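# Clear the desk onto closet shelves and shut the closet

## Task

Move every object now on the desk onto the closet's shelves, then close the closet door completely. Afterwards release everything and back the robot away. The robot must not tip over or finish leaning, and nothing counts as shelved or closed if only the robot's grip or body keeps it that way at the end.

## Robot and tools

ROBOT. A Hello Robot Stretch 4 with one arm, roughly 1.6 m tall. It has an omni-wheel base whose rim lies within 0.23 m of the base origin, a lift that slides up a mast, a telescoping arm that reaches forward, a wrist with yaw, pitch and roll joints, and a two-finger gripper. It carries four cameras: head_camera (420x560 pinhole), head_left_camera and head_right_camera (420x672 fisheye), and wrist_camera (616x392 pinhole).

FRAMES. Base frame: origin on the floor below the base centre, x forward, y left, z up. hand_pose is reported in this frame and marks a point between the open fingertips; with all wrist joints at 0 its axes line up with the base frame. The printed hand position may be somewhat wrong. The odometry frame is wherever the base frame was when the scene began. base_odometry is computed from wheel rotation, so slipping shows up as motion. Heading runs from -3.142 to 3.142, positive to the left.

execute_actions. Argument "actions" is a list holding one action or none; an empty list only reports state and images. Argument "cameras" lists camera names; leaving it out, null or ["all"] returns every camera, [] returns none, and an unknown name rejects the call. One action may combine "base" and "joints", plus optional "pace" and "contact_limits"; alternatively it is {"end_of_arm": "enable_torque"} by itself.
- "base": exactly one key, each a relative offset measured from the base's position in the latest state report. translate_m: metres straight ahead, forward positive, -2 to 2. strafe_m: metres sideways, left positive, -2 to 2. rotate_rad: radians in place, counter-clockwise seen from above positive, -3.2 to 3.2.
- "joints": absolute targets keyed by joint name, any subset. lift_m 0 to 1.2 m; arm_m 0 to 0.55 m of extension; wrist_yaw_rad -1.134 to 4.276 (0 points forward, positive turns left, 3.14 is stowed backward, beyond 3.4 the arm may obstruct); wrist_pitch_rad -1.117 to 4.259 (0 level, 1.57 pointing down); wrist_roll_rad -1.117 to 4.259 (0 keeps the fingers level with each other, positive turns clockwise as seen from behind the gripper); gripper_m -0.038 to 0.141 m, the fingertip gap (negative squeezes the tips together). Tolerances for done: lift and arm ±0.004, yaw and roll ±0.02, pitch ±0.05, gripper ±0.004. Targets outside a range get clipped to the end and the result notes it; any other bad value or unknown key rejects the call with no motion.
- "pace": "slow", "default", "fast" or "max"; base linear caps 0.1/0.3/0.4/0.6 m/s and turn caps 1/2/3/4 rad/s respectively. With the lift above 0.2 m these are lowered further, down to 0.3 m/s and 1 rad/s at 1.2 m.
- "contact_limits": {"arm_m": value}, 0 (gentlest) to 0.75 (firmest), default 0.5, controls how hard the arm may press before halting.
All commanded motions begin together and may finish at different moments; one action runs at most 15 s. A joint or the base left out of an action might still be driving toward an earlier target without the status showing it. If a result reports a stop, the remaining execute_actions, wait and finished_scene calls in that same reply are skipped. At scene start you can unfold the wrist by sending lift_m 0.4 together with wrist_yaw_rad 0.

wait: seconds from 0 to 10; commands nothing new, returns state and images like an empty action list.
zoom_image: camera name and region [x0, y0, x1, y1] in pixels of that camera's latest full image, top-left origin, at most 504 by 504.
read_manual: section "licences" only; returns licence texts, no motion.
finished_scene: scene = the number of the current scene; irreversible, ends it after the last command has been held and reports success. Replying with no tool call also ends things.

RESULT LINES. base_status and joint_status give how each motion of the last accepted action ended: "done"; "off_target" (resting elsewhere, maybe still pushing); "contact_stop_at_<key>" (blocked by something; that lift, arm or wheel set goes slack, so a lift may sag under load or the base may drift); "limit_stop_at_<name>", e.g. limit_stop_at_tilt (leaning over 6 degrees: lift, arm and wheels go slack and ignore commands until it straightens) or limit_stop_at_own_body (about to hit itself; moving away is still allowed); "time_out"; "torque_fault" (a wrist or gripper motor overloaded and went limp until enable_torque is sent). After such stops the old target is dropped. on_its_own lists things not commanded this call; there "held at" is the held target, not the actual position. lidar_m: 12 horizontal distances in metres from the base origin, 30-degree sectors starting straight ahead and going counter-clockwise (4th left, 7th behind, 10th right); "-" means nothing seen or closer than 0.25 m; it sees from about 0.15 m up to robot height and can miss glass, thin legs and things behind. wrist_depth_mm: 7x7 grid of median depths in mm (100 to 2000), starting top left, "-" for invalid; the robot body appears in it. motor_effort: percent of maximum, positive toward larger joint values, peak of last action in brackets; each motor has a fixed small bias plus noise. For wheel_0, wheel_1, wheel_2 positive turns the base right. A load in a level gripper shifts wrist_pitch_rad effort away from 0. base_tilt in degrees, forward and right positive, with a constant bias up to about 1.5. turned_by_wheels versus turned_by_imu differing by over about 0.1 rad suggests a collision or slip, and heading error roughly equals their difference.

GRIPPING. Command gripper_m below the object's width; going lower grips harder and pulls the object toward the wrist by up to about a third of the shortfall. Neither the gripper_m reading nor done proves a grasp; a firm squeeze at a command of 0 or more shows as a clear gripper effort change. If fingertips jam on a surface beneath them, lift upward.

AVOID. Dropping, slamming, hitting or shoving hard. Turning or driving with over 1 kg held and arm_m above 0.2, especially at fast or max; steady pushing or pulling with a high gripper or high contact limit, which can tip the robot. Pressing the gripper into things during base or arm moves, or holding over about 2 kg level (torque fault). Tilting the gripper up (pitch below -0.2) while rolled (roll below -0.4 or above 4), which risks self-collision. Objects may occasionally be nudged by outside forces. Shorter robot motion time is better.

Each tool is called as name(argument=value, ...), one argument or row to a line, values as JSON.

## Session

execute_actions(
  actions=[],
)

Scene clock: 0.00 s.
base_odometry: x=+0.000 y=+0.000 heading=+0.000 (m, m, rad; odometry frame)
turned_by_wheels: +0.000 (rad since the last result)
turned_by_imu: +0.000 (rad since the last result)
base_tilt: forward=+0.4 right=-0.4 (deg)
lidar_m: 1.55 1.50 1.21 1.17 1.30 1.62 1.61 1.84 2.57 2.53 2.76 1.59
base_status: not commanded
joint_positions: lift_m=+0.160 arm_m=-0.002 wrist_yaw_rad=+3.096 wrist_pitch_rad=+0.003 wrist_roll_rad=+0.014 gripper_m=+0.057
joint_status: not commanded
motor_effort: lift_m=+21 arm_m=+0 wrist_yaw_rad=-1 wrist_pitch_rad=-7 wrist_roll_rad=-2 gripper_m=-2 wheel_0=+0 wheel_1=+0 wheel_2=+0 (%)
hand_pose: x=-0.1149 y=+0.1005 z=+0.3378 quat_wxyz=(+0.023, -0.001, +0.007, +1.000) (m; base frame)
wrist_depth_mm: - 143 1863 1756 - - 1808 / - 125 1808 1808 - - 1756 / - 124 178 1756 - - 1808 / 115 141 232 1756 - - 1756 / 1025 1863 1756 1756 - - 1756 / 1308 1430 202 1397 196 1397 1366 / 891 891 842 141 904 831 917
pictures: head_camera, head_left_camera, head_right_camera, wrist_camera
Images, in order (width x height): head_camera 420x560, head_left_camera 420x672, head_right_camera 420x672, wrist_camera 616x392.

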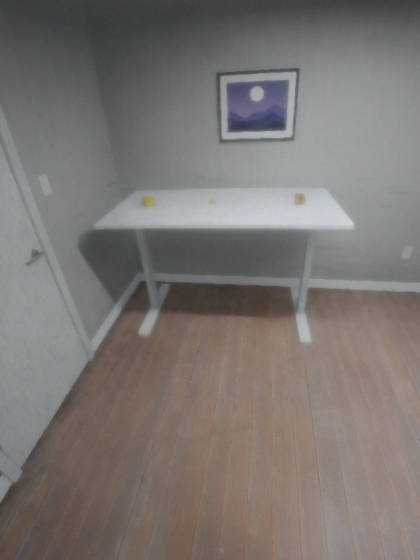

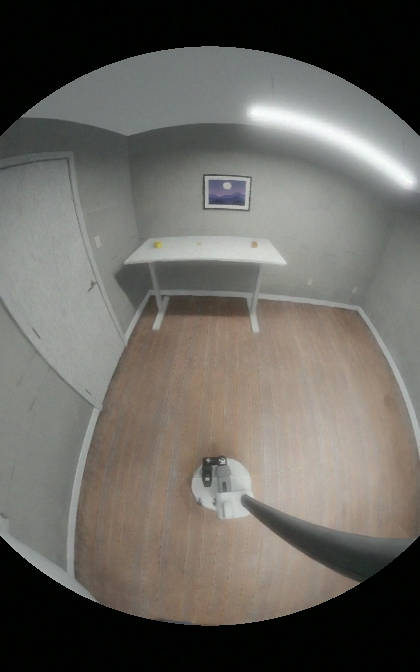

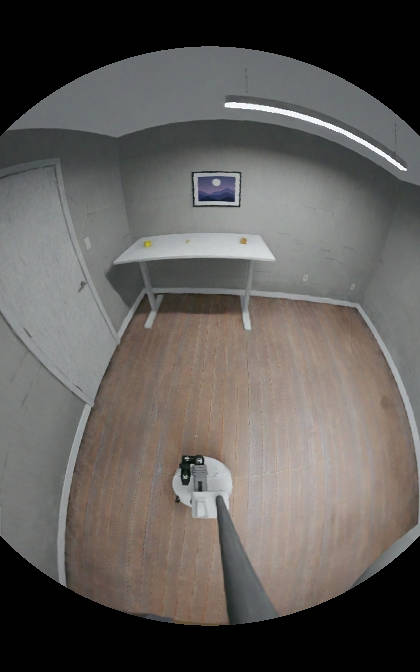

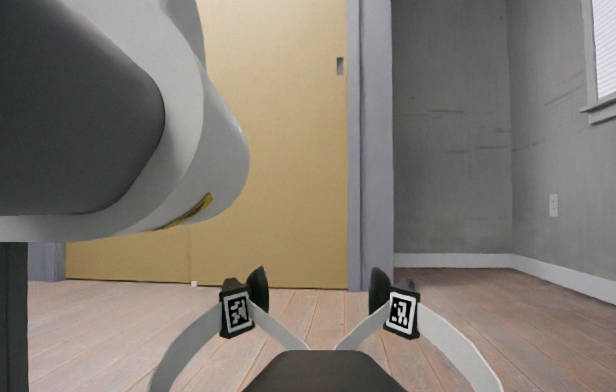

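execute_actions(
  actions=[
    {"base":{"rotate_rad":1.47},"joints":{"lift_m":0.85,"wrist_yaw_rad":1.75,"gripper_m":0.14}},
  ],
  cameras=[],
)

execute_actions(
  actions=[
    {"base":{"translate_m":-0.4}},
  ],
  cameras=[],
)

execute_actions(
  actions=[
    {"base":{"strafe_m":1.2}},
  ],
  cameras=["wrist_camera","head_camera"],
)

Scene clock: 5.50 s.
base_odometry: x=+0.000 y=+0.000 heading=+1.470 (m, m, rad; odometry frame)
turned_by_wheels: +1.470 (rad since the last result)
turned_by_imu: +1.478 (rad since the last result)
base_tilt: forward=+0.4 right=-0.2 (deg)
lidar_m: 1.16 1.25 1.75 1.60 1.69 2.61 2.52 2.68 1.64 1.56 1.58 1.20
base_status: done
joint_positions: lift_m=+0.850 arm_m=-0.002 wrist_yaw_rad=+1.750 wrist_pitch_rad=+0.003 wrist_roll_rad=+0.014 gripper_m=+0.140
joint_status: all done
motor_effort: lift_m=+27(26) arm_m=+0(0) wrist_yaw_rad=-2(6) wrist_pitch_rad=-7(7) wrist_roll_rad=-2(2) gripper_m=+1(1) wheel_0=-2(9) wheel_1=-3(8) wheel_2=-1(10) (%)
hand_pose: x=+0.2039 y=+0.2995 z=+1.0270 quat_wxyz=(+0.641, +0.003, +0.006, +0.768) (m; base frame)
wrist_depth_mm: - 1863 1756 1618 1499 - - / 1863 1863 1708 1618 1537 - - / 1863 1863 1708 1618 1537 - - / 1921 1808 1661 1618 1499 - - / 1921 1863 1661 1618 1499 - - / 1863 1863 1661 1576 1537 208 - / 1863 1808 1708 141 1499 - 1983
pictures: none
No camera images: the call's "cameras" was empty. Leave "cameras" out to get every camera's image.

Scene clock: 8.30 s.
base_odometry: x=-0.041 y=-0.398 heading=+1.469 (m, m, rad; odometry frame)
turned_by_wheels: +0.000 (rad since the last result)
turned_by_imu: +0.001 (rad since the last result)
base_tilt: forward=+0.3 right=-0.5 (deg)
lidar_m: 1.56 1.68 1.67 1.62 1.78 2.21 2.14 2.24 2.43 1.53 1.63 1.63
base_status: done
joint_positions: lift_m=+0.850 arm_m=-0.002 wrist_yaw_rad=+1.750 wrist_pitch_rad=+0.003 wrist_roll_rad=+0.014 gripper_m=+0.140
joint_status: not commanded
motor_effort: lift_m=+26(26) arm_m=+0(0) wrist_yaw_rad=-1(2) wrist_pitch_rad=-8(8) wrist_roll_rad=-2(2) gripper_m=-3(1) wheel_0=-2(6) wheel_1=-4(9) wheel_2=+2(10) (%)
hand_pose: x=+0.2039 y=+0.2995 z=+1.0270 quat_wxyz=(+0.641, +0.003, +0.006, +0.768) (m; base frame)
wrist_depth_mm: - 1808 1808 1618 1576 1464 - / - 1863 1808 1618 1537 1430 - / - 1808 1756 1618 1537 1464 - / - 1808 1756 1661 1499 1499 - / - 1808 1756 1661 1537 1430 - / - 1756 1708 1618 1576 208 - / - 1808 1756 141 1499 1464 -
pictures: none
No camera images: the call's "cameras" was empty. Leave "cameras" out to get every camera's image.

Scene clock: 13.63 s.
base_odometry: x=-1.234 y=-0.276 heading=+1.469 (m, m, rad; odometry frame)
turned_by_wheels: +0.000 (rad since the last result)
turned_by_imu: +0.002 (rad since the last result)
base_tilt: forward=+0.4 right=-0.3 (deg)
lidar_m: 1.59 0.61 0.44 0.42 0.46 0.75 2.07 2.21 3.07 2.77 2.24 1.64
base_status: done
joint_positions: lift_m=+0.850 arm_m=-0.002 wrist_yaw_rad=+1.750 wrist_pitch_rad=+0.003 wrist_roll_rad=+0.014 gripper_m=+0.140
joint_status: not commanded
motor_effort: lift_m=+25(26) arm_m=+0(0) wrist_yaw_rad=-1(1) wrist_pitch_rad=-8(7) wrist_roll_rad=-2(2) gripper_m=-1(2) wheel_0=+0(10) wheel_1=+1(12) wheel_2=+1(0) (%)
hand_pose: x=+0.2039 y=+0.2995 z=+1.0271 quat_wxyz=(+0.641, +0.003, +0.006, +0.768) (m; base frame)
wrist_depth_mm: 530 439 410 392 373 349 338 / 530 442 413 389 370 351 338 / 496 439 407 387 370 349 338 / 492 436 407 387 368 347 336 / 492 433 404 389 366 347 334 / 488 430 397 379 359 210 332 / 488 433 402 141 357 345 332
pictures: head_camera, wrist_camera
Images, in order (width x height): head_camera 420x560, wrist_camera 616x392.

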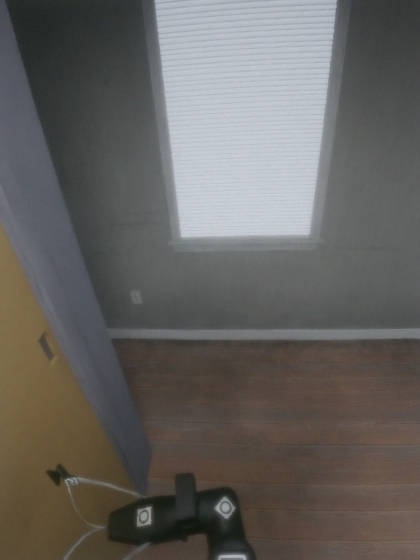

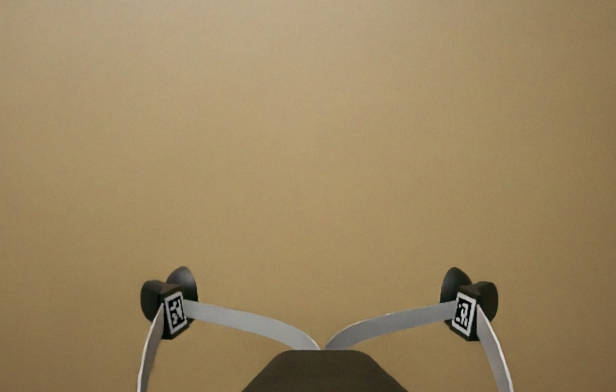

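execute_actions(
  actions=[
    {"base":{"rotate_rad":-0.03},"joints":{"arm_m":0.25}},
  ],
  cameras=[],
)

execute_actions(
  actions=[
    {"base":{"strafe_m":0.09}},
  ],
  cameras=["wrist_camera"],
)

Scene clock: 17.10 s.
base_odometry: x=-1.234 y=-0.276 heading=+1.440 (m, m, rad; odometry frame)
turned_by_wheels: -0.029 (rad since the last result)
turned_by_imu: -0.030 (rad since the last result)
base_tilt: forward=+0.4 right=-0.3 (deg)
lidar_m: 1.58 0.63 0.46 0.44 0.48 0.72 2.06 2.20 3.02 2.78 2.31 1.66
base_status: done
joint_positions: lift_m=+0.850 arm_m=+0.248 wrist_yaw_rad=+1.750 wrist_pitch_rad=+0.003 wrist_roll_rad=+0.014 gripper_m=+0.140
joint_status: all done
motor_effort: lift_m=+25(25) arm_m=+9(10) wrist_yaw_rad=-1(1) wrist_pitch_rad=-8(8) wrist_roll_rad=-2(2) gripper_m=-3(1) wheel_0=+2(5) wheel_1=+5(5) wheel_2=+3(4) (%)
hand_pose: x=+0.4540 y=+0.2994 z=+1.0271 quat_wxyz=(+0.641, +0.003, +0.006, +0.767) (m; base frame)
wrist_depth_mm: 462 436 413 392 379 330 329 / 459 433 410 389 373 329 327 / 459 430 410 392 373 329 327 / 455 433 407 389 377 324 327 / 449 424 404 389 375 325 324 / 445 427 397 379 364 210 322 / 452 424 402 141 362 322 322
pictures: none
No camera images: the call's "cameras" was empty. Leave "cameras" out to get every camera's image.

Scene clock: 18.50 s.
base_odometry: x=-1.323 y=-0.265 heading=+1.440 (m, m, rad; odometry frame)
turned_by_wheels: +0.000 (rad since the last result)
turned_by_imu: +0.000 (rad since the last result)
base_tilt: forward=+0.4 right=-0.3 (deg)
lidar_m: 1.59 0.51 0.35 0.33 0.36 0.60 2.08 2.19 3.01 2.87 2.29 1.63
base_status: done
joint_positions: lift_m=+0.850 arm_m=+0.248 wrist_yaw_rad=+1.750 wrist_pitch_rad=+0.003 wrist_roll_rad=+0.014 gripper_m=+0.140
joint_status: not commanded
motor_effort: lift_m=+25(25) arm_m=+9(9) wrist_yaw_rad=+0(1) wrist_pitch_rad=-7(7) wrist_roll_rad=-2(2) gripper_m=+0(0) wheel_0=-3(10) wheel_1=+3(14) wheel_2=+0(2) (%)
hand_pose: x=+0.4540 y=+0.2995 z=+1.0271 quat_wxyz=(+0.641, +0.003, +0.006, +0.767) (m; base frame)
wrist_depth_mm: 351 330 317 300 287 273 236 / 349 330 315 298 285 272 236 / 347 330 314 298 283 272 234 / 345 327 312 297 286 268 233 / 343 329 309 296 283 268 232 / 342 324 303 291 277 208 232 / 342 324 309 141 278 267 231
pictures: wrist_camera
Images, in order (width x height): wrist_camera 616x392.

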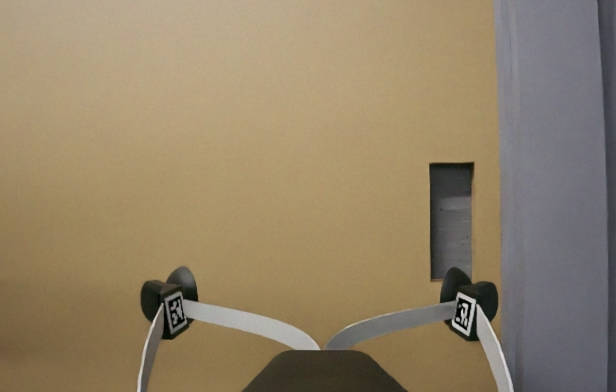

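execute_actions(
  actions=[
    {"base":{"strafe_m":0.052},"joints":{"lift_m":0.89,"arm_m":0.253},"pace":"slow"},
  ],
  cameras=["wrist_camera"],
)

execute_actions(
  actions=[
    {"base":{"translate_m":-0.15},"pace":"slow"},
  ],
  cameras=["wrist_camera"],
)

Scene clock: 21.50 s.
base_odometry: x=-1.375 y=-0.258 heading=+1.440 (m, m, rad; odometry frame)
turned_by_wheels: +0.000 (rad since the last result)
turned_by_imu: +0.000 (rad since the last result)
base_tilt: forward=+0.3 right=-0.3 (deg)
lidar_m: 1.60 0.41 0.32 0.28 0.31 0.52 2.07 2.16 2.98 2.91 2.27 1.67
base_status: done
joint_positions: lift_m=+0.890 arm_m=+0.251 wrist_yaw_rad=+1.750 wrist_pitch_rad=+0.003 wrist_roll_rad=+0.014 gripper_m=+0.140
joint_status: all done
motor_effort: lift_m=+27(27) arm_m=+9(9) wrist_yaw_rad=+0(0) wrist_pitch_rad=-6(8) wrist_roll_rad=-2(3) gripper_m=-3(2) wheel_0=-4(8) wheel_1=+3(11) wheel_2=+0(1) (%)
hand_pose: x=+0.4570 y=+0.2994 z=+1.0669 quat_wxyz=(+0.641, +0.003, +0.006, +0.767) (m; base frame)
wrist_depth_mm: 290 274 260 249 236 226 190 / 287 273 259 247 236 224 192 / 286 272 258 245 235 224 195 / 286 272 256 245 235 223 196 / 286 270 255 244 233 234 196 / 282 268 250 242 229 209 195 / 281 267 253 141 229 221 194
pictures: wrist_camera
Images, in order (width x height): wrist_camera 616x392.

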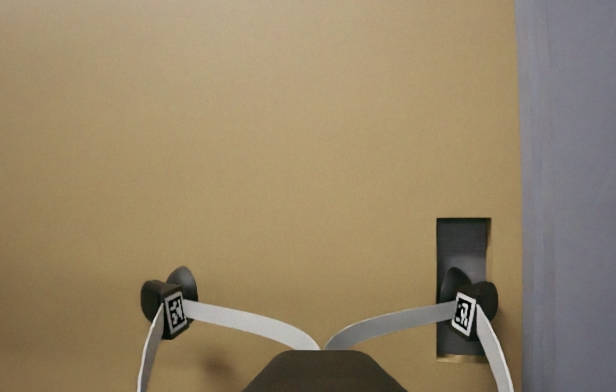

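Scene clock: 24.27 s.
base_odometry: x=-1.394 y=-0.406 heading=+1.438 (m, m, rad; odometry frame)
turned_by_wheels: -0.002 (rad since the last result)
turned_by_imu: -0.003 (rad since the last result)
base_tilt: forward=+0.4 right=-0.4 (deg)
lidar_m: 1.73 0.44 0.30 0.28 0.31 0.54 1.92 2.05 2.81 2.90 2.53 1.83
base_status: done
joint_positions: lift_m=+0.890 arm_m=+0.252 wrist_yaw_rad=+1.739 wrist_pitch_rad=+0.003 wrist_roll_rad=+0.014 gripper_m=+0.140
joint_status: not commanded
on_its_own: wrist_yaw_rad is at rest, and its effort (+30) is outside its rest range (-13 to +13)
motor_effort: lift_m=+27(27) arm_m=+6(9) wrist_yaw_rad=+30(45) wrist_pitch_rad=-7(7) wrist_roll_rad=-2(2) gripper_m=-3(1) wheel_0=-12(14) wheel_1=-9(11) wheel_2=+0(8) (%)
hand_pose: x=+0.4607 y=+0.2991 z=+1.0669 quat_wxyz=(+0.645, +0.004, +0.006, +0.764) (m; base frame)
wrist_depth_mm: 293 278 265 254 244 233 228 / 290 277 265 253 242 233 226 / 289 276 262 252 242 230 225 / 287 274 262 252 240 231 224 / 286 273 260 250 239 234 229 / 286 273 255 248 238 198 232 / 285 271 258 142 235 229 225
pictures: wrist_camera
Images, in order (width x height): wrist_camera 616x392.

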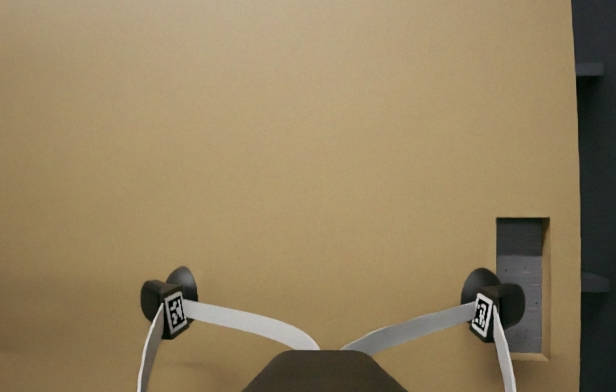

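execute_actions(
  actions=[
    {"base":{"strafe_m":-0.025}},
  ],
  cameras=[],
)

execute_actions(
  actions=[
    {"joints":{"arm_m":0.355}},
  ],
  cameras=[],
)

execute_actions(
  actions=[
    {"base":{"strafe_m":0.05},"pace":"slow"},
  ],
  cameras=[],
)

execute_actions(
  actions=[
    {"base":{"translate_m":-0.55},"pace":"slow"},
  ],
  cameras=["wrist_camera"],
)

Scene clock: 27.03 s.
base_odometry: x=-1.370 y=-0.409 heading=+1.438 (m, m, rad; odometry frame)
turned_by_wheels: +0.000 (rad since the last result)
turned_by_imu: +0.000 (rad since the last result)
base_tilt: forward=+0.3 right=-0.3 (deg)
lidar_m: 1.74 0.46 0.33 0.30 0.34 0.53 1.93 2.04 2.78 2.90 2.52 1.81
base_status: done
joint_positions: lift_m=+0.890 arm_m=+0.252 wrist_yaw_rad=+1.750 wrist_pitch_rad=+0.003 wrist_roll_rad=+0.014 gripper_m=+0.140
joint_status: not commanded
motor_effort: lift_m=+27(27) arm_m=+6(6) wrist_yaw_rad=-1(30) wrist_pitch_rad=-7(7) wrist_roll_rad=-2(2) gripper_m=-1(0) wheel_0=+1(8) wheel_1=-1(16) wheel_2=+0(1) (%)
hand_pose: x=+0.4575 y=+0.2995 z=+1.0669 quat_wxyz=(+0.641, +0.004, +0.006, +0.767) (m; base frame)
wrist_depth_mm: 322 304 289 277 264 251 245 / 322 304 289 274 263 251 244 / 319 301 287 272 260 249 242 / 317 301 285 272 260 250 240 / 314 298 285 270 260 252 240 / 314 300 278 268 255 209 238 / 314 296 281 141 254 246 239
pictures: none
No camera images: the call's "cameras" was empty. Leave "cameras" out to get every camera's image.

Scene clock: 28.33 s.
base_odometry: x=-1.370 y=-0.409 heading=+1.438 (m, m, rad; odometry frame)
turned_by_wheels: +0.000 (rad since the last result)
turned_by_imu: +0.000 (rad since the last result)
base_tilt: forward=+0.3 right=-0.3 (deg)
lidar_m: 1.74 0.46 0.32 0.31 0.32 0.56 1.92 2.02 2.78 2.89 2.51 1.82
base_status: not commanded
joint_positions: lift_m=+0.890 arm_m=+0.353 wrist_yaw_rad=+1.750 wrist_pitch_rad=+0.003 wrist_roll_rad=+0.014 gripper_m=+0.140
joint_status: all done
motor_effort: lift_m=+27(27) arm_m=+9(9) wrist_yaw_rad=-1(2) wrist_pitch_rad=-7(7) wrist_roll_rad=-2(2) gripper_m=+1(0) wheel_0=+1(1) wheel_1=-1(1) wheel_2=+0(0) (%)
hand_pose: x=+0.5589 y=+0.2995 z=+1.0669 quat_wxyz=(+0.641, +0.004, +0.006, +0.767) (m; base frame)
wrist_depth_mm: 322 304 289 276 264 778 276 / 320 304 287 273 265 603 271 / 317 301 286 272 264 759 274 / 315 298 285 272 262 820 277 / 315 298 285 271 274 654 277 / 314 297 276 267 256 209 274 / 312 297 282 141 258 788 282
pictures: none
No camera images: the call's "cameras" was empty. Leave "cameras" out to get every camera's image.

Scene clock: 29.93 s.
base_odometry: x=-1.419 y=-0.403 heading=+1.438 (m, m, rad; odometry frame)
turned_by_wheels: +0.000 (rad since the last result)
turned_by_imu: -0.001 (rad since the last result)
base_tilt: forward=+0.4 right=-0.4 (deg)
lidar_m: 1.73 0.38 0.28 0.26 0.25 0.49 1.91 2.04 2.82 2.95 2.51 1.83
base_status: done
joint_positions: lift_m=+0.890 arm_m=+0.353 wrist_yaw_rad=+1.749 wrist_pitch_rad=+0.003 wrist_roll_rad=+0.014 gripper_m=+0.140
joint_status: not commanded
motor_effort: lift_m=+27(27) arm_m=+9(9) wrist_yaw_rad=+2(2) wrist_pitch_rad=-7(7) wrist_roll_rad=-2(2) gripper_m=-1(1) wheel_0=-8(9) wheel_1=+4(9) wheel_2=+0(0) (%)
hand_pose: x=+0.5593 y=+0.2994 z=+1.0669 quat_wxyz=(+0.641, +0.004, +0.006, +0.767) (m; base frame)
wrist_depth_mm: 264 249 236 226 217 768 277 / 262 248 235 224 215 554 270 / 260 246 235 224 214 759 272 / 258 245 234 223 213 788 274 / 257 245 232 223 226 640 375 / 256 245 227 221 211 209 368 / 256 242 230 140 210 778 382
pictures: none
No camera images: the call's "cameras" was empty. Leave "cameras" out to get every camera's image.

Scene clock: 36.70 s.
base_odometry: x=-1.493 y=-0.948 heading=+1.436 (m, m, rad; odometry frame)
turned_by_wheels: -0.001 (rad since the last result)
turned_by_imu: -0.013 (rad since the last result)
base_tilt: forward=+0.3 right=-0.3 (deg)
lidar_m: 1.29 0.38 0.28 0.25 0.28 0.33 1.39 1.44 2.00 3.03 3.05 2.40
base_status: done
joint_positions: lift_m=+0.890 arm_m=+0.354 wrist_yaw_rad=+1.744 wrist_pitch_rad=+0.003 wrist_roll_rad=+0.014 gripper_m=+0.140
joint_status: not commanded
on_its_own: wrist_yaw_rad is at rest, and its effort (+16) is outside its rest range (-13 to +13)
motor_effort: lift_m=+27(27) arm_m=+6(9) wrist_yaw_rad=+16(30) wrist_pitch_rad=-7(8) wrist_roll_rad=-2(2) gripper_m=+2(2) wheel_0=-11(24) wheel_1=-8(16) wheel_2=+1(4) (%)
hand_pose: x=+0.5612 y=+0.2993 z=+1.0670 quat_wxyz=(+0.643, +0.004, +0.006, +0.766) (m; base frame)
wrist_depth_mm: 267 254 243 234 224 904 866 / 265 253 242 232 223 603 539 / 264 251 241 231 222 878 866 / 263 252 239 229 222 878 866 / 262 250 240 229 231 798 788 / 260 250 211 228 217 204 842 / 260 248 238 139 216 866 842
pictures: wrist_camera
Images, in order (width x height): wrist_camera 616x392.

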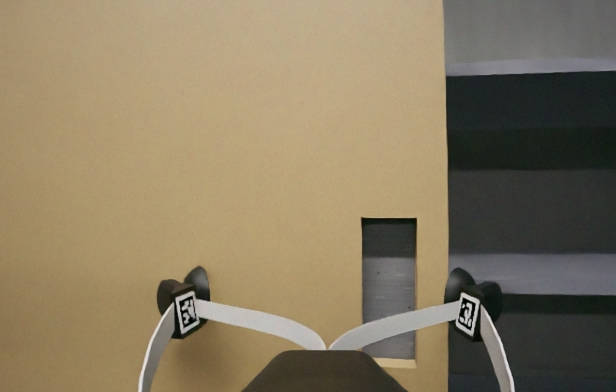

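execute_actions(
  actions=[
    {"base":{"strafe_m":-2}},
  ],
  cameras=[],
)

execute_actions(
  actions=[
    {"base":{"translate_m":0.85},"joints":{"arm_m":0,"wrist_yaw_rad":0,"lift_m":1.02,"wrist_pitch_rad":0.6}},
  ],
  cameras=[],
)

execute_actions(
  actions=[
    {"base":{"rotate_rad":-1.55}},
  ],
  cameras=[],
)

execute_actions(
  actions=[
    {"base":{"translate_m":0.4},"joints":{"arm_m":0.3}},
  ],
  cameras=["wrist_camera","head_camera"],
)

Scene clock: 47.43 s.
base_odometry: x=+0.489 y=-1.216 heading=+1.436 (m, m, rad; odometry frame)
turned_by_wheels: +0.000 (rad since the last result)
turned_by_imu: -0.004 (rad since the last result)
base_tilt: forward=+0.5 right=-0.4 (deg)
lidar_m: 2.31 2.43 2.41 2.26 2.00 1.41 1.34 1.44 1.81 1.72 1.13 1.29
base_status: done
joint_positions: lift_m=+0.890 arm_m=+0.354 wrist_yaw_rad=+1.750 wrist_pitch_rad=+0.003 wrist_roll_rad=+0.014 gripper_m=+0.140
joint_status: not commanded
motor_effort: lift_m=+27(27) arm_m=+6(6) wrist_yaw_rad=-1(15) wrist_pitch_rad=-7(6) wrist_roll_rad=-2(2) gripper_m=+2(0) wheel_0=+0(11) wheel_1=-2(13) wheel_2=+1(2) (%)
hand_pose: x=+0.5595 y=+0.2995 z=+1.0670 quat_wxyz=(+0.641, +0.004, +0.006, +0.767) (m; base frame)
wrist_depth_mm: - - - - - - - / - - - - - - - / - - - - - - - / - - - - - - - / - - - - - - - / - - - - - 209 - / - - - 141 - - -
pictures: none
No camera images: the call's "cameras" was empty. Leave "cameras" out to get every camera's image.

Scene clock: 51.77 s.
base_odometry: x=+0.603 y=-0.373 heading=+1.437 (m, m, rad; odometry frame)
turned_by_wheels: +0.000 (rad since the last result)
turned_by_imu: -0.004 (rad since the last result)
base_tilt: forward=+0.4 right=-0.4 (deg)
lidar_m: 1.47 1.54 2.07 2.28 2.37 2.33 2.22 2.33 1.78 0.90 0.94 1.29
base_status: done
joint_positions: lift_m=+1.020 arm_m=+0.002 wrist_yaw_rad=+0.000 wrist_pitch_rad=+0.602 wrist_roll_rad=+0.014 gripper_m=+0.140
joint_status: all done
motor_effort: lift_m=+26(28) arm_m=-9(9) wrist_yaw_rad=-1(6) wrist_pitch_rad=-6(5) wrist_roll_rad=-1(2) gripper_m=-3(2) wheel_0=+3(6) wheel_1=+4(10) wheel_2=-2(9) (%)
hand_pose: x=+0.4103 y=-0.0874 z=+1.0345 quat_wxyz=(+0.955, +0.007, +0.296, -0.002) (m; base frame)
wrist_depth_mm: 1160 1160 1138 1160 1138 1160 1160 / 1255 1255 1308 1255 1205 1229 1229 / 1366 1336 1336 1366 1336 1366 1366 / 1464 1464 1499 1537 1499 1499 1537 / 1661 1708 1661 1661 1661 1661 1661 / 1537 1430 1397 1499 1537 210 1430 / 1308 1281 1281 141 1308 1281 1308
pictures: none
No camera images: the call's "cameras" was empty. Leave "cameras" out to get every camera's image.

Scene clock: 54.07 s.
base_odometry: x=+0.603 y=-0.373 heading=-0.113 (m, m, rad; odometry frame)
turned_by_wheels: -1.549 (rad since the last result)
turned_by_imu: -1.559 (rad since the last result)
base_tilt: forward=+0.4 right=-0.4 (deg)
lidar_m: 0.88 0.97 1.34 1.46 1.59 2.09 2.28 2.39 2.31 2.21 2.33 1.75
base_status: done
joint_positions: lift_m=+1.020 arm_m=+0.002 wrist_yaw_rad=+0.000 wrist_pitch_rad=+0.602 wrist_roll_rad=+0.014 gripper_m=+0.140
joint_status: not commanded
motor_effort: lift_m=+26(26) arm_m=-8(9) wrist_yaw_rad=-1(1) wrist_pitch_rad=-7(7) wrist_roll_rad=-2(2) gripper_m=+2(0) wheel_0=+3(7) wheel_1=+3(10) wheel_2=+1(9) (%)
hand_pose: x=+0.4103 y=-0.0874 z=+1.0345 quat_wxyz=(+0.955, +0.007, +0.296, -0.002) (m; base frame)
wrist_depth_mm: 1336 1336 1366 1336 1336 1366 1366 / 946 917 904 878 1464 1464 1464 / 1618 1618 1661 1576 1618 1618 1576 / 1808 1756 1808 1808 1708 1756 1808 / 1863 1863 1863 1808 1756 1808 1756 / 1499 1464 1397 1464 1537 210 1499 / 1336 1281 1308 141 1281 1281 1281
pictures: none
No camera images: the call's "cameras" was empty. Leave "cameras" out to get every camera's image.

Scene clock: 56.87 s.
base_odometry: x=+1.000 y=-0.418 heading=-0.112 (m, m, rad; odometry frame)
turned_by_wheels: +0.000 (rad since the last result)
turned_by_imu: -0.002 (rad since the last result)
base_tilt: forward=+0.4 right=-0.4 (deg)
lidar_m: 0.51 0.57 0.75 1.45 1.53 2.15 2.67 2.80 2.32 2.23 1.88 1.41
base_status: done
joint_positions: lift_m=+1.020 arm_m=+0.298 wrist_yaw_rad=+0.000 wrist_pitch_rad=+0.602 wrist_roll_rad=+0.014 gripper_m=+0.140
joint_status: all done
motor_effort: lift_m=+26(26) arm_m=+9(9) wrist_yaw_rad=-1(0) wrist_pitch_rad=-6(7) wrist_roll_rad=-2(2) gripper_m=+0(0) wheel_0=+3(7) wheel_1=+5(8) wheel_2=-2(11) (%)
hand_pose: x=+0.7072 y=-0.0874 z=+1.0345 quat_wxyz=(+0.955, +0.007, +0.296, -0.002) (m; base frame)
wrist_depth_mm: 741 741 723 732 732 723 732 / 788 778 788 788 798 788 778 / 627 621 615 615 842 854 854 / 473 469 413 466 517 960 931 / 377 379 379 379 377 1060 1042 / 317 298 298 319 317 209 1182 / 276 273 272 141 272 279 1255
pictures: head_camera, wrist_camera
Images, in order (width x height): head_camera 420x560, wrist_camera 616x392.

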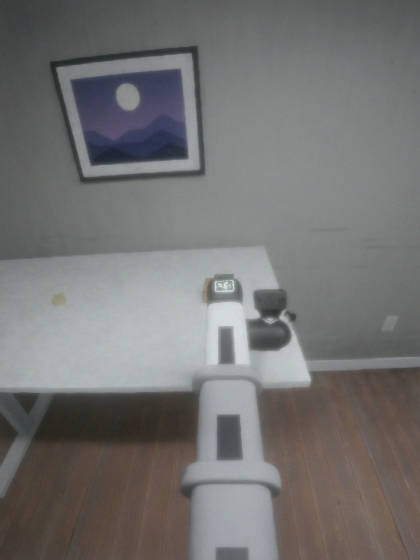

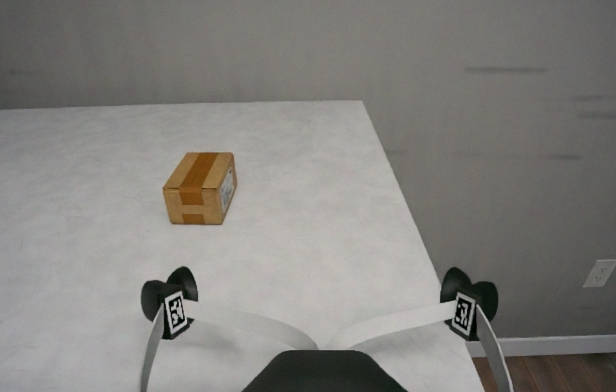

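execute_actions(
  actions=[
    {"base":{"strafe_m":0.13},"joints":{"lift_m":0.97}},
  ],
  cameras=[],
)

execute_actions(
  actions=[
    {"joints":{"arm_m":0.5}},
  ],
  cameras=["wrist_camera"],
)

execute_actions(
  actions=[
    {"joints":{"gripper_m":0.02}},
  ],
  cameras=[],
)

execute_actions(
  actions=[
    {"joints":{"lift_m":1.06}},
  ],
  cameras=["wrist_camera"],
)

Scene clock: 60.80 s.
base_odometry: x=+1.015 y=-0.289 heading=-0.112 (m, m, rad; odometry frame)
turned_by_wheels: +0.000 (rad since the last result)
turned_by_imu: -0.001 (rad since the last result)
base_tilt: forward=+0.4 right=-0.3 (deg)
lidar_m: 0.50 0.55 0.73 1.30 1.39 1.95 2.69 2.78 2.46 2.33 1.88 0.57
base_status: done
joint_positions: lift_m=+0.970 arm_m=+0.298 wrist_yaw_rad=+0.000 wrist_pitch_rad=+0.602 wrist_roll_rad=+0.014 gripper_m=+0.140
joint_status: all done
motor_effort: lift_m=+15(26) arm_m=+9(9) wrist_yaw_rad=-1(1) wrist_pitch_rad=-6(6) wrist_roll_rad=-2(2) gripper_m=-1(0) wheel_0=-2(11) wheel_1=+1(9) wheel_2=+0(1) (%)
hand_pose: x=+0.7072 y=-0.0874 z=+0.9854 quat_wxyz=(+0.955, +0.007, +0.296, -0.002) (m; base frame)
wrist_depth_mm: 732 723 732 732 732 723 732 / 759 732 715 707 707 798 788 / 508 500 492 397 492 525 866 / 382 382 379 375 373 375 917 / 306 307 306 304 304 301 301 / 256 241 240 257 255 210 252 / 222 219 220 142 220 219 219
pictures: none
No camera images: the call's "cameras" was empty. Leave "cameras" out to get every camera's image.

Scene clock: 62.50 s.
base_odometry: x=+1.015 y=-0.289 heading=-0.112 (m, m, rad; odometry frame)
turned_by_wheels: +0.000 (rad since the last result)
turned_by_imu: +0.000 (rad since the last result)
base_tilt: forward=+0.4 right=-0.4 (deg)
lidar_m: 0.50 0.55 0.72 1.31 1.38 1.97 2.70 2.79 2.43 2.35 1.88 0.54
base_status: not commanded
joint_positions: lift_m=+0.970 arm_m=+0.498 wrist_yaw_rad=+0.000 wrist_pitch_rad=+0.602 wrist_roll_rad=+0.014 gripper_m=+0.140
joint_status: all done
motor_effort: lift_m=+15(15) arm_m=+9(10) wrist_yaw_rad=-2(2) wrist_pitch_rad=-7(6) wrist_roll_rad=-2(2) gripper_m=-3(2) wheel_0=-2(2) wheel_1=+1(1) wheel_2=+0(0) (%)
hand_pose: x=+0.9072 y=-0.0874 z=+0.9854 quat_wxyz=(+0.955, +0.007, +0.296, -0.002) (m; base frame)
wrist_depth_mm: 554 549 544 549 539 549 544 / 597 591 597 591 591 597 585 / 504 500 500 488 488 517 640 / 382 382 379 375 375 373 691 / 306 306 304 229 303 301 300 / 255 240 240 198 239 210 252 / 220 218 221 141 220 216 218
pictures: wrist_camera
Images, in order (width x height): wrist_camera 616x392.

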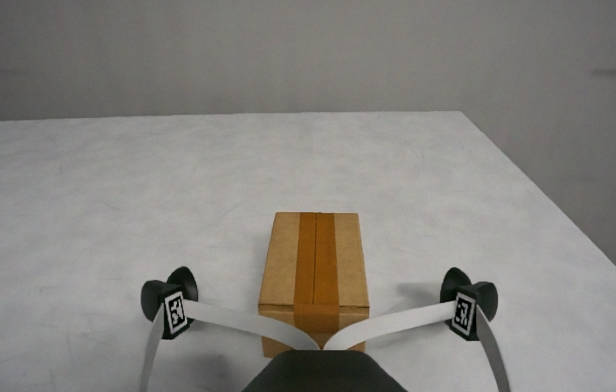

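Scene clock: 64.67 s.
base_odometry: x=+1.015 y=-0.289 heading=-0.112 (m, m, rad; odometry frame)
turned_by_wheels: +0.000 (rad since the last result)
turned_by_imu: +0.000 (rad since the last result)
base_tilt: forward=+0.3 right=-0.4 (deg)
lidar_m: 0.51 0.55 0.75 1.32 1.42 1.96 2.68 2.80 2.49 2.34 1.89 0.55
base_status: not commanded
joint_positions: lift_m=+0.970 arm_m=+0.498 wrist_yaw_rad=+0.000 wrist_pitch_rad=+0.602 wrist_roll_rad=+0.014 gripper_m=+0.020
joint_status: all done
motor_effort: lift_m=+15(16) arm_m=+9(9) wrist_yaw_rad=-2(1) wrist_pitch_rad=-8(8) wrist_roll_rad=-2(2) gripper_m=-18(10) wheel_0=-2(2) wheel_1=+1(1) wheel_2=+0(0) (%)
hand_pose: x=+0.9070 y=-0.0874 z=+0.9852 quat_wxyz=(+0.955, +0.007, +0.297, -0.002) (m; base frame)
wrist_depth_mm: 549 549 549 549 544 549 544 / 597 597 597 591 597 591 585 / 504 496 496 484 484 517 640 / 377 377 375 373 373 370 676 / 304 304 303 220 301 300 298 / 254 256 189 187 187 252 251 / 221 213 219 137 213 210 218
pictures: none
No camera images: the call's "cameras" was empty. Leave "cameras" out to get every camera's image.

Scene clock: 66.03 s.
base_odometry: x=+1.015 y=-0.289 heading=-0.112 (m, m, rad; odometry frame)
turned_by_wheels: +0.000 (rad since the last result)
turned_by_imu: +0.000 (rad since the last result)
base_tilt: forward=+0.5 right=-0.5 (deg)
lidar_m: 0.51 0.57 0.75 1.30 1.38 1.97 2.68 2.80 2.47 2.34 1.88 0.59
base_status: not commanded
joint_positions: lift_m=+1.060 arm_m=+0.498 wrist_yaw_rad=+0.000 wrist_pitch_rad=+0.603 wrist_roll_rad=+0.014 gripper_m=+0.020
joint_status: all done
motor_effort: lift_m=+27(30) arm_m=+9(9) wrist_yaw_rad=-2(2) wrist_pitch_rad=-8(9) wrist_roll_rad=-2(2) gripper_m=-18(16) wheel_0=-2(2) wheel_1=+1(1) wheel_2=+0(0) (%)
hand_pose: x=+0.9070 y=-0.0874 z=+1.0742 quat_wxyz=(+0.955, +0.007, +0.297, -0.002) (m; base frame)
wrist_depth_mm: 549 544 549 549 549 549 539 / 591 591 597 591 597 597 585 / 647 661 647 640 634 640 640 / 549 549 539 535 535 683 707 / 439 439 436 220 433 433 788 / 366 366 190 188 186 362 831 / 317 304 315 137 306 301 319
pictures: wrist_camera
Images, in order (width x height): wrist_camera 616x392.

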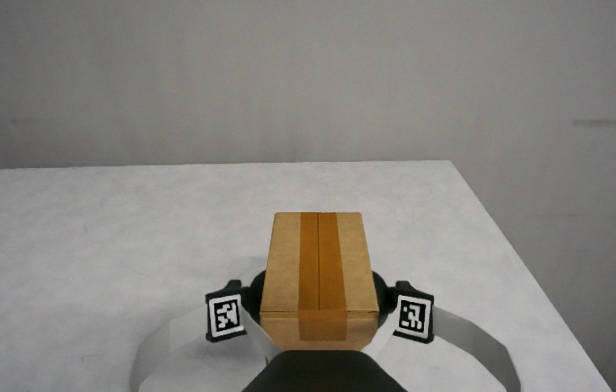

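execute_actions(
  actions=[
    {"base":{"translate_m":-2},"joints":{"arm_m":0}},
  ],
  cameras=[],
)

execute_actions(
  actions=[
    {"base":{"rotate_rad":3.14}},
  ],
  cameras=[],
)

execute_actions(
  actions=[
    {"base":{"translate_m":0.25},"joints":{"arm_m":0.47}},
  ],
  cameras=["wrist_camera","head_camera"],
)

Scene clock: 76.53 s.
base_odometry: x=-0.973 y=-0.064 heading=-0.113 (m, m, rad; odometry frame)
turned_by_wheels: +0.000 (rad since the last result)
turned_by_imu: +0.006 (rad since the last result)
base_tilt: forward=+0.4 right=-0.4 (deg)
lidar_m: 2.53 1.93 1.46 1.34 1.40 0.72 0.98 0.76 1.01 2.32 2.46 3.39
base_status: done
joint_positions: lift_m=+1.060 arm_m=+0.002 wrist_yaw_rad=+0.000 wrist_pitch_rad=+0.603 wrist_roll_rad=+0.014 gripper_m=+0.020
joint_status: all done
motor_effort: lift_m=+26(27) arm_m=-8(11) wrist_yaw_rad=-1(2) wrist_pitch_rad=-8(10) wrist_roll_rad=-2(2) gripper_m=-18(20) wheel_0=-2(7) wheel_1=-3(8) wheel_2=+1(10) (%)
hand_pose: x=+0.4101 y=-0.0874 z=+1.0743 quat_wxyz=(+0.955, +0.007, +0.297, -0.002) (m; base frame)
wrist_depth_mm: - - - - - - - / - - - - - - - / - - - - - - - / - - - - - - - / 1863 1863 1863 220 1863 1808 1808 / 1537 1576 190 187 187 1537 1537 / 1336 1308 1308 137 1308 1281 1336
pictures: none
No camera images: the call's "cameras" was empty. Leave "cameras" out to get every camera's image.

Scene clock: 80.03 s.
base_odometry: x=-0.973 y=-0.064 heading=+3.027 (m, m, rad; odometry frame)
turned_by_wheels: +3.139 (rad since the last result)
turned_by_imu: +3.158 (rad since the last result)
base_tilt: forward=+0.4 right=-0.4 (deg)
lidar_m: 0.96 0.72 1.04 2.34 2.49 3.44 3.36 1.91 1.43 1.33 1.40 0.72
base_status: done
joint_positions: lift_m=+1.060 arm_m=+0.002 wrist_yaw_rad=+0.000 wrist_pitch_rad=+0.603 wrist_roll_rad=+0.014 gripper_m=+0.020
joint_status: not commanded
motor_effort: lift_m=+25(26) arm_m=-8(9) wrist_yaw_rad=-2(2) wrist_pitch_rad=-9(9) wrist_roll_rad=-2(2) gripper_m=-17(22) wheel_0=-2(6) wheel_1=-3(10) wheel_2=-3(7) (%)
hand_pose: x=+0.4102 y=-0.0874 z=+1.0744 quat_wxyz=(+0.955, +0.007, +0.297, -0.002) (m; base frame)
wrist_depth_mm: 1098 1098 1098 1060 1042 732 382 / 831 904 891 866 866 535 410 / 530 1229 1255 1255 1205 530 445 / 559 1042 1042 991 1042 535 496 / 609 1281 1281 220 1160 569 554 / 691 1118 189 187 187 615 640 / 798 768 1366 137 842 676 1336
pictures: none
No camera images: the call's "cameras" was empty. Leave "cameras" out to get every camera's image.

Scene clock: 82.50 s.
base_odometry: x=-1.221 y=-0.036 heading=+3.027 (m, m, rad; odometry frame)
turned_by_wheels: +0.000 (rad since the last result)
turned_by_imu: -0.001 (rad since the last result)
base_tilt: forward=+0.4 right=-0.3 (deg)
lidar_m: 0.73 0.52 0.66 2.32 2.45 3.38 3.64 1.91 1.39 1.33 0.58 0.50
base_status: done
joint_positions: lift_m=+1.060 arm_m=+0.468 wrist_yaw_rad=+0.000 wrist_pitch_rad=+0.602 wrist_roll_rad=+0.014 gripper_m=+0.020
joint_status: all done
motor_effort: lift_m=+25(25) arm_m=+9(10) wrist_yaw_rad=-2(3) wrist_pitch_rad=-8(9) wrist_roll_rad=-1(2) gripper_m=-21(18) wheel_0=+1(7) wheel_1=+3(8) wheel_2=+2(9) (%)
hand_pose: x=+0.8770 y=-0.0874 z=+1.0744 quat_wxyz=(+0.955, +0.007, +0.297, -0.002) (m; base frame)
wrist_depth_mm: 418 418 415 415 413 407 407 / 455 455 449 449 445 442 439 / 492 492 488 484 480 480 477 / 421 418 418 415 413 410 413 / 340 336 340 220 336 336 334 / 283 285 189 187 187 281 279 / 246 237 243 137 236 234 247
pictures: head_camera, wrist_camera
Images, in order (width x height): head_camera 420x560, wrist_camera 616x392.

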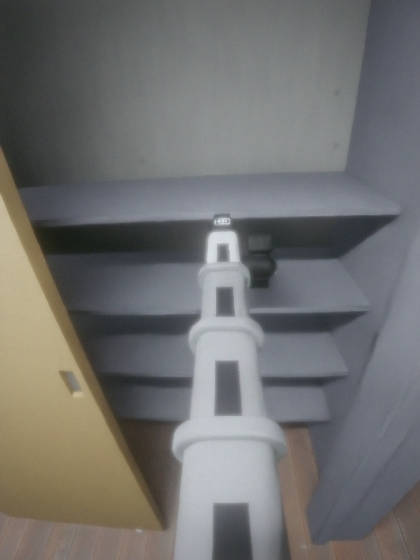

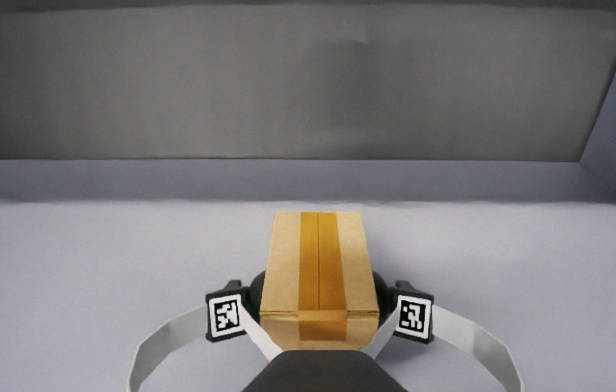

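execute_actions(
  actions=[
    {"joints":{"lift_m":1.035},"pace":"slow"},
  ],
  cameras=[],
)

execute_actions(
  actions=[
    {"joints":{"gripper_m":0.12}},
  ],
  cameras=[],
)

execute_actions(
  actions=[
    {"base":{"translate_m":-2},"joints":{"arm_m":0}},
  ],
  cameras=[],
)

execute_actions(
  actions=[
    {"base":{"rotate_rad":-3.15},"joints":{"lift_m":1.0}},
  ],
  cameras=[],
)

execute_actions(
  actions=[
    {"base":{"strafe_m":0.52}},
  ],
  cameras=[],
)

execute_actions(
  actions=[
    {"base":{"translate_m":0.25},"joints":{"arm_m":0.3}},
  ],
  cameras=["wrist_camera","head_camera"],
)

Scene clock: 87.77 s.
base_odometry: x=-1.221 y=-0.036 heading=+3.027 (m, m, rad; odometry frame)
turned_by_wheels: +0.000 (rad since the last result)
turned_by_imu: -0.001 (rad since the last result)
base_tilt: forward=+0.3 right=-0.5 (deg)
lidar_m: 0.71 0.51 0.62 2.32 2.45 3.44 3.62 1.95 1.40 1.29 0.54 0.52
base_status: not commanded
joint_positions: lift_m=+1.035 arm_m=+0.468 wrist_yaw_rad=+0.000 wrist_pitch_rad=+0.602 wrist_roll_rad=+0.014 gripper_m=+0.020
joint_status: all done
motor_effort: lift_m=+15(22) arm_m=+9(9) wrist_yaw_rad=-2(2) wrist_pitch_rad=-8(8) wrist_roll_rad=-2(2) gripper_m=-21(17) wheel_0=+1(1) wheel_1=+3(3) wheel_2=+1(2) (%)
hand_pose: x=+0.8770 y=-0.0874 z=+1.0502 quat_wxyz=(+0.955, +0.007, +0.297, -0.002) (m; base frame)
wrist_depth_mm: 421 418 415 413 413 407 404 / 459 455 455 449 445 442 436 / 480 480 473 473 473 469 462 / 375 377 370 370 368 370 370 / 304 303 304 220 301 300 298 / 253 254 189 187 187 252 249 / 219 211 218 137 211 210 217
pictures: none
No camera images: the call's "cameras" was empty. Leave "cameras" out to get every camera's image.

Scene clock: 89.63 s.
base_odometry: x=-1.221 y=-0.036 heading=+3.027 (m, m, rad; odometry frame)
turned_by_wheels: +0.000 (rad since the last result)
turned_by_imu: +0.000 (rad since the last result)
base_tilt: forward=+0.5 right=-0.5 (deg)
lidar_m: 0.73 0.53 0.64 2.31 2.44 3.36 3.63 1.93 1.40 1.32 0.59 0.50
base_status: not commanded
joint_positions: lift_m=+1.035 arm_m=+0.468 wrist_yaw_rad=+0.000 wrist_pitch_rad=+0.602 wrist_roll_rad=+0.014 gripper_m=+0.120
joint_status: all done
motor_effort: lift_m=+15(15) arm_m=+9(9) wrist_yaw_rad=-2(2) wrist_pitch_rad=-7(8) wrist_roll_rad=-2(1) gripper_m=-1(16) wheel_0=+1(1) wheel_1=+3(3) wheel_2=+2(2) (%)
hand_pose: x=+0.8771 y=-0.0874 z=+1.0503 quat_wxyz=(+0.955, +0.007, +0.296, -0.002) (m; base frame)
wrist_depth_mm: 421 415 415 415 410 410 407 / 459 452 449 449 445 442 436 / 477 477 477 469 466 466 466 / 379 375 377 375 373 370 368 / 304 303 304 229 303 301 300 / 254 255 200 198 205 236 250 / 220 218 219 136 218 216 218
pictures: none
No camera images: the call's "cameras" was empty. Leave "cameras" out to get every camera's image.

Scene clock: 97.80 s.
base_odometry: x=+0.766 y=-0.265 heading=+3.027 (m, m, rad; odometry frame)
turned_by_wheels: -0.001 (rad since the last result)
turned_by_imu: +0.006 (rad since the last result)
base_tilt: forward=+0.4 right=-0.3 (deg)
lidar_m: 2.40 2.53 2.47 2.39 2.18 0.77 0.74 0.81 1.10 1.30 1.40 1.93
base_status: done
joint_positions: lift_m=+1.035 arm_m=+0.002 wrist_yaw_rad=+0.000 wrist_pitch_rad=+0.602 wrist_roll_rad=+0.014 gripper_m=+0.120
joint_status: all done
motor_effort: lift_m=+16(16) arm_m=-9(8) wrist_yaw_rad=-1(1) wrist_pitch_rad=-7(6) wrist_roll_rad=-2(2) gripper_m=+2(1) wheel_0=-3(6) wheel_1=-4(8) wheel_2=+0(13) (%)
hand_pose: x=+0.4103 y=-0.0874 z=+1.0503 quat_wxyz=(+0.955, +0.007, +0.296, -0.002) (m; base frame)
wrist_depth_mm: - - - - - - 1863 / - - - - - - 1983 / - - - - - - 1863 / - - - - - - 1863 / 1863 1808 1921 1808 1863 1808 1756 / 1537 1499 200 1537 1499 1430 1537 / 1366 1336 1308 136 1308 1308 1308
pictures: none
No camera images: the call's "cameras" was empty. Leave "cameras" out to get every camera's image.

Scene clock: 101.20 s.
base_odometry: x=+0.766 y=-0.265 heading=-0.123 (m, m, rad; odometry frame)
turned_by_wheels: -3.149 (rad since the last result)
turned_by_imu: -3.169 (rad since the last result)
base_tilt: forward=+0.4 right=-0.3 (deg)
lidar_m: 0.73 0.79 1.12 1.30 1.39 1.94 2.42 2.54 2.46 2.38 2.19 0.81
base_status: done
joint_positions: lift_m=+1.000 arm_m=+0.002 wrist_yaw_rad=+0.000 wrist_pitch_rad=+0.602 wrist_roll_rad=+0.014 gripper_m=+0.120
joint_status: all done
motor_effort: lift_m=+17(18) arm_m=-9(9) wrist_yaw_rad=-1(2) wrist_pitch_rad=-7(6) wrist_roll_rad=-2(2) gripper_m=-2(1) wheel_0=+3(6) wheel_1=+4(9) wheel_2=+3(10) (%)
hand_pose: x=+0.4103 y=-0.0874 z=+1.0152 quat_wxyz=(+0.955, +0.007, +0.296, -0.002) (m; base frame)
wrist_depth_mm: 1229 1229 1229 1205 1229 1205 1255 / 854 842 831 831 820 1336 1336 / 627 621 647 647 640 1430 1464 / 1661 1576 1576 1576 1537 1618 1618 / 1756 1756 1708 1708 1661 1708 1661 / 1430 1464 200 1499 1397 1366 1464 / 1281 1255 1281 136 1281 1281 1281
pictures: none
No camera images: the call's "cameras" was empty. Leave "cameras" out to get every camera's image.

Scene clock: 104.27 s.
base_odometry: x=+0.829 y=+0.251 heading=-0.123 (m, m, rad; odometry frame)
turned_by_wheels: +0.000 (rad since the last result)
turned_by_imu: +0.001 (rad since the last result)
base_tilt: forward=+0.4 right=-0.4 (deg)
lidar_m: 0.74 0.77 0.80 0.78 0.82 1.18 2.40 2.59 3.02 2.91 1.15 0.81
base_status: done
joint_positions: lift_m=+1.000 arm_m=+0.002 wrist_yaw_rad=+0.000 wrist_pitch_rad=+0.602 wrist_roll_rad=+0.014 gripper_m=+0.120
joint_status: not commanded
motor_effort: lift_m=+18(18) arm_m=-9(9) wrist_yaw_rad=-1(1) wrist_pitch_rad=-6(6) wrist_roll_rad=-2(2) gripper_m=+0(1) wheel_0=-1(11) wheel_1=+1(11) wheel_2=+0(2) (%)
hand_pose: x=+0.4103 y=-0.0874 z=+1.0152 quat_wxyz=(+0.955, +0.007, +0.296, -0.002) (m; base frame)
wrist_depth_mm: 1205 1255 1229 1229 1205 1205 1255 / 878 831 820 831 820 820 831 / 634 621 609 609 640 647 647 / 1255 1537 1618 1618 1618 1576 1576 / 1229 1618 1756 1708 1708 1708 1708 / 1255 1366 201 1464 1430 1308 1430 / 1229 1255 1255 136 1308 1281 1281
pictures: none
No camera images: the call's "cameras" was empty. Leave "cameras" out to get every camera's image.

Scene clock: 106.53 s.
base_odometry: x=+1.077 y=+0.221 heading=-0.122 (m, m, rad; odometry frame)
turned_by_wheels: +0.000 (rad since the last result)
turned_by_imu: -0.001 (rad since the last result)
base_tilt: forward=+0.4 right=-0.4 (deg)
lidar_m: 0.49 0.54 0.72 0.76 0.83 1.18 2.64 2.85 2.97 2.90 0.78 0.56
base_status: done
joint_positions: lift_m=+1.000 arm_m=+0.298 wrist_yaw_rad=+0.000 wrist_pitch_rad=+0.602 wrist_roll_rad=+0.014 gripper_m=+0.120
joint_status: all done
motor_effort: lift_m=+18(17) arm_m=+9(10) wrist_yaw_rad=-2(0) wrist_pitch_rad=-6(6) wrist_roll_rad=-2(2) gripper_m=-4(3) wheel_0=+2(7) wheel_1=+4(8) wheel_2=-1(12) (%)
hand_pose: x=+0.7072 y=-0.0874 z=+1.0152 quat_wxyz=(+0.955, +0.007, +0.296, -0.002) (m; base frame)
wrist_depth_mm: 741 723 741 741 741 732 723 / 788 798 788 768 768 768 759 / 580 574 569 569 559 564 559 / 433 433 433 413 430 424 427 / 349 351 351 351 349 347 343 / 294 293 200 294 283 272 290 / 254 252 254 136 252 250 254
pictures: head_camera, wrist_camera
Images, in order (width x height): head_camera 420x560, wrist_camera 616x392.

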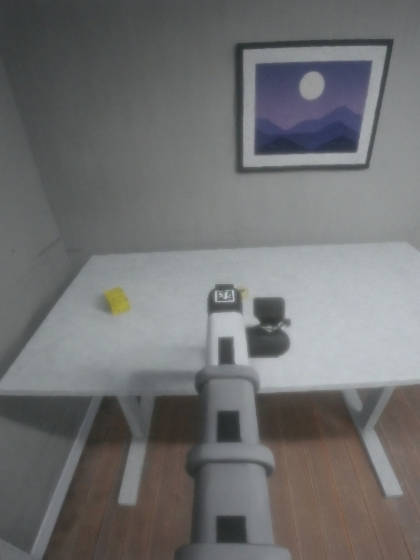

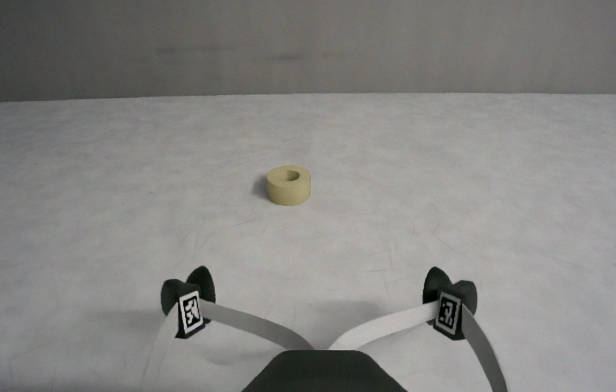

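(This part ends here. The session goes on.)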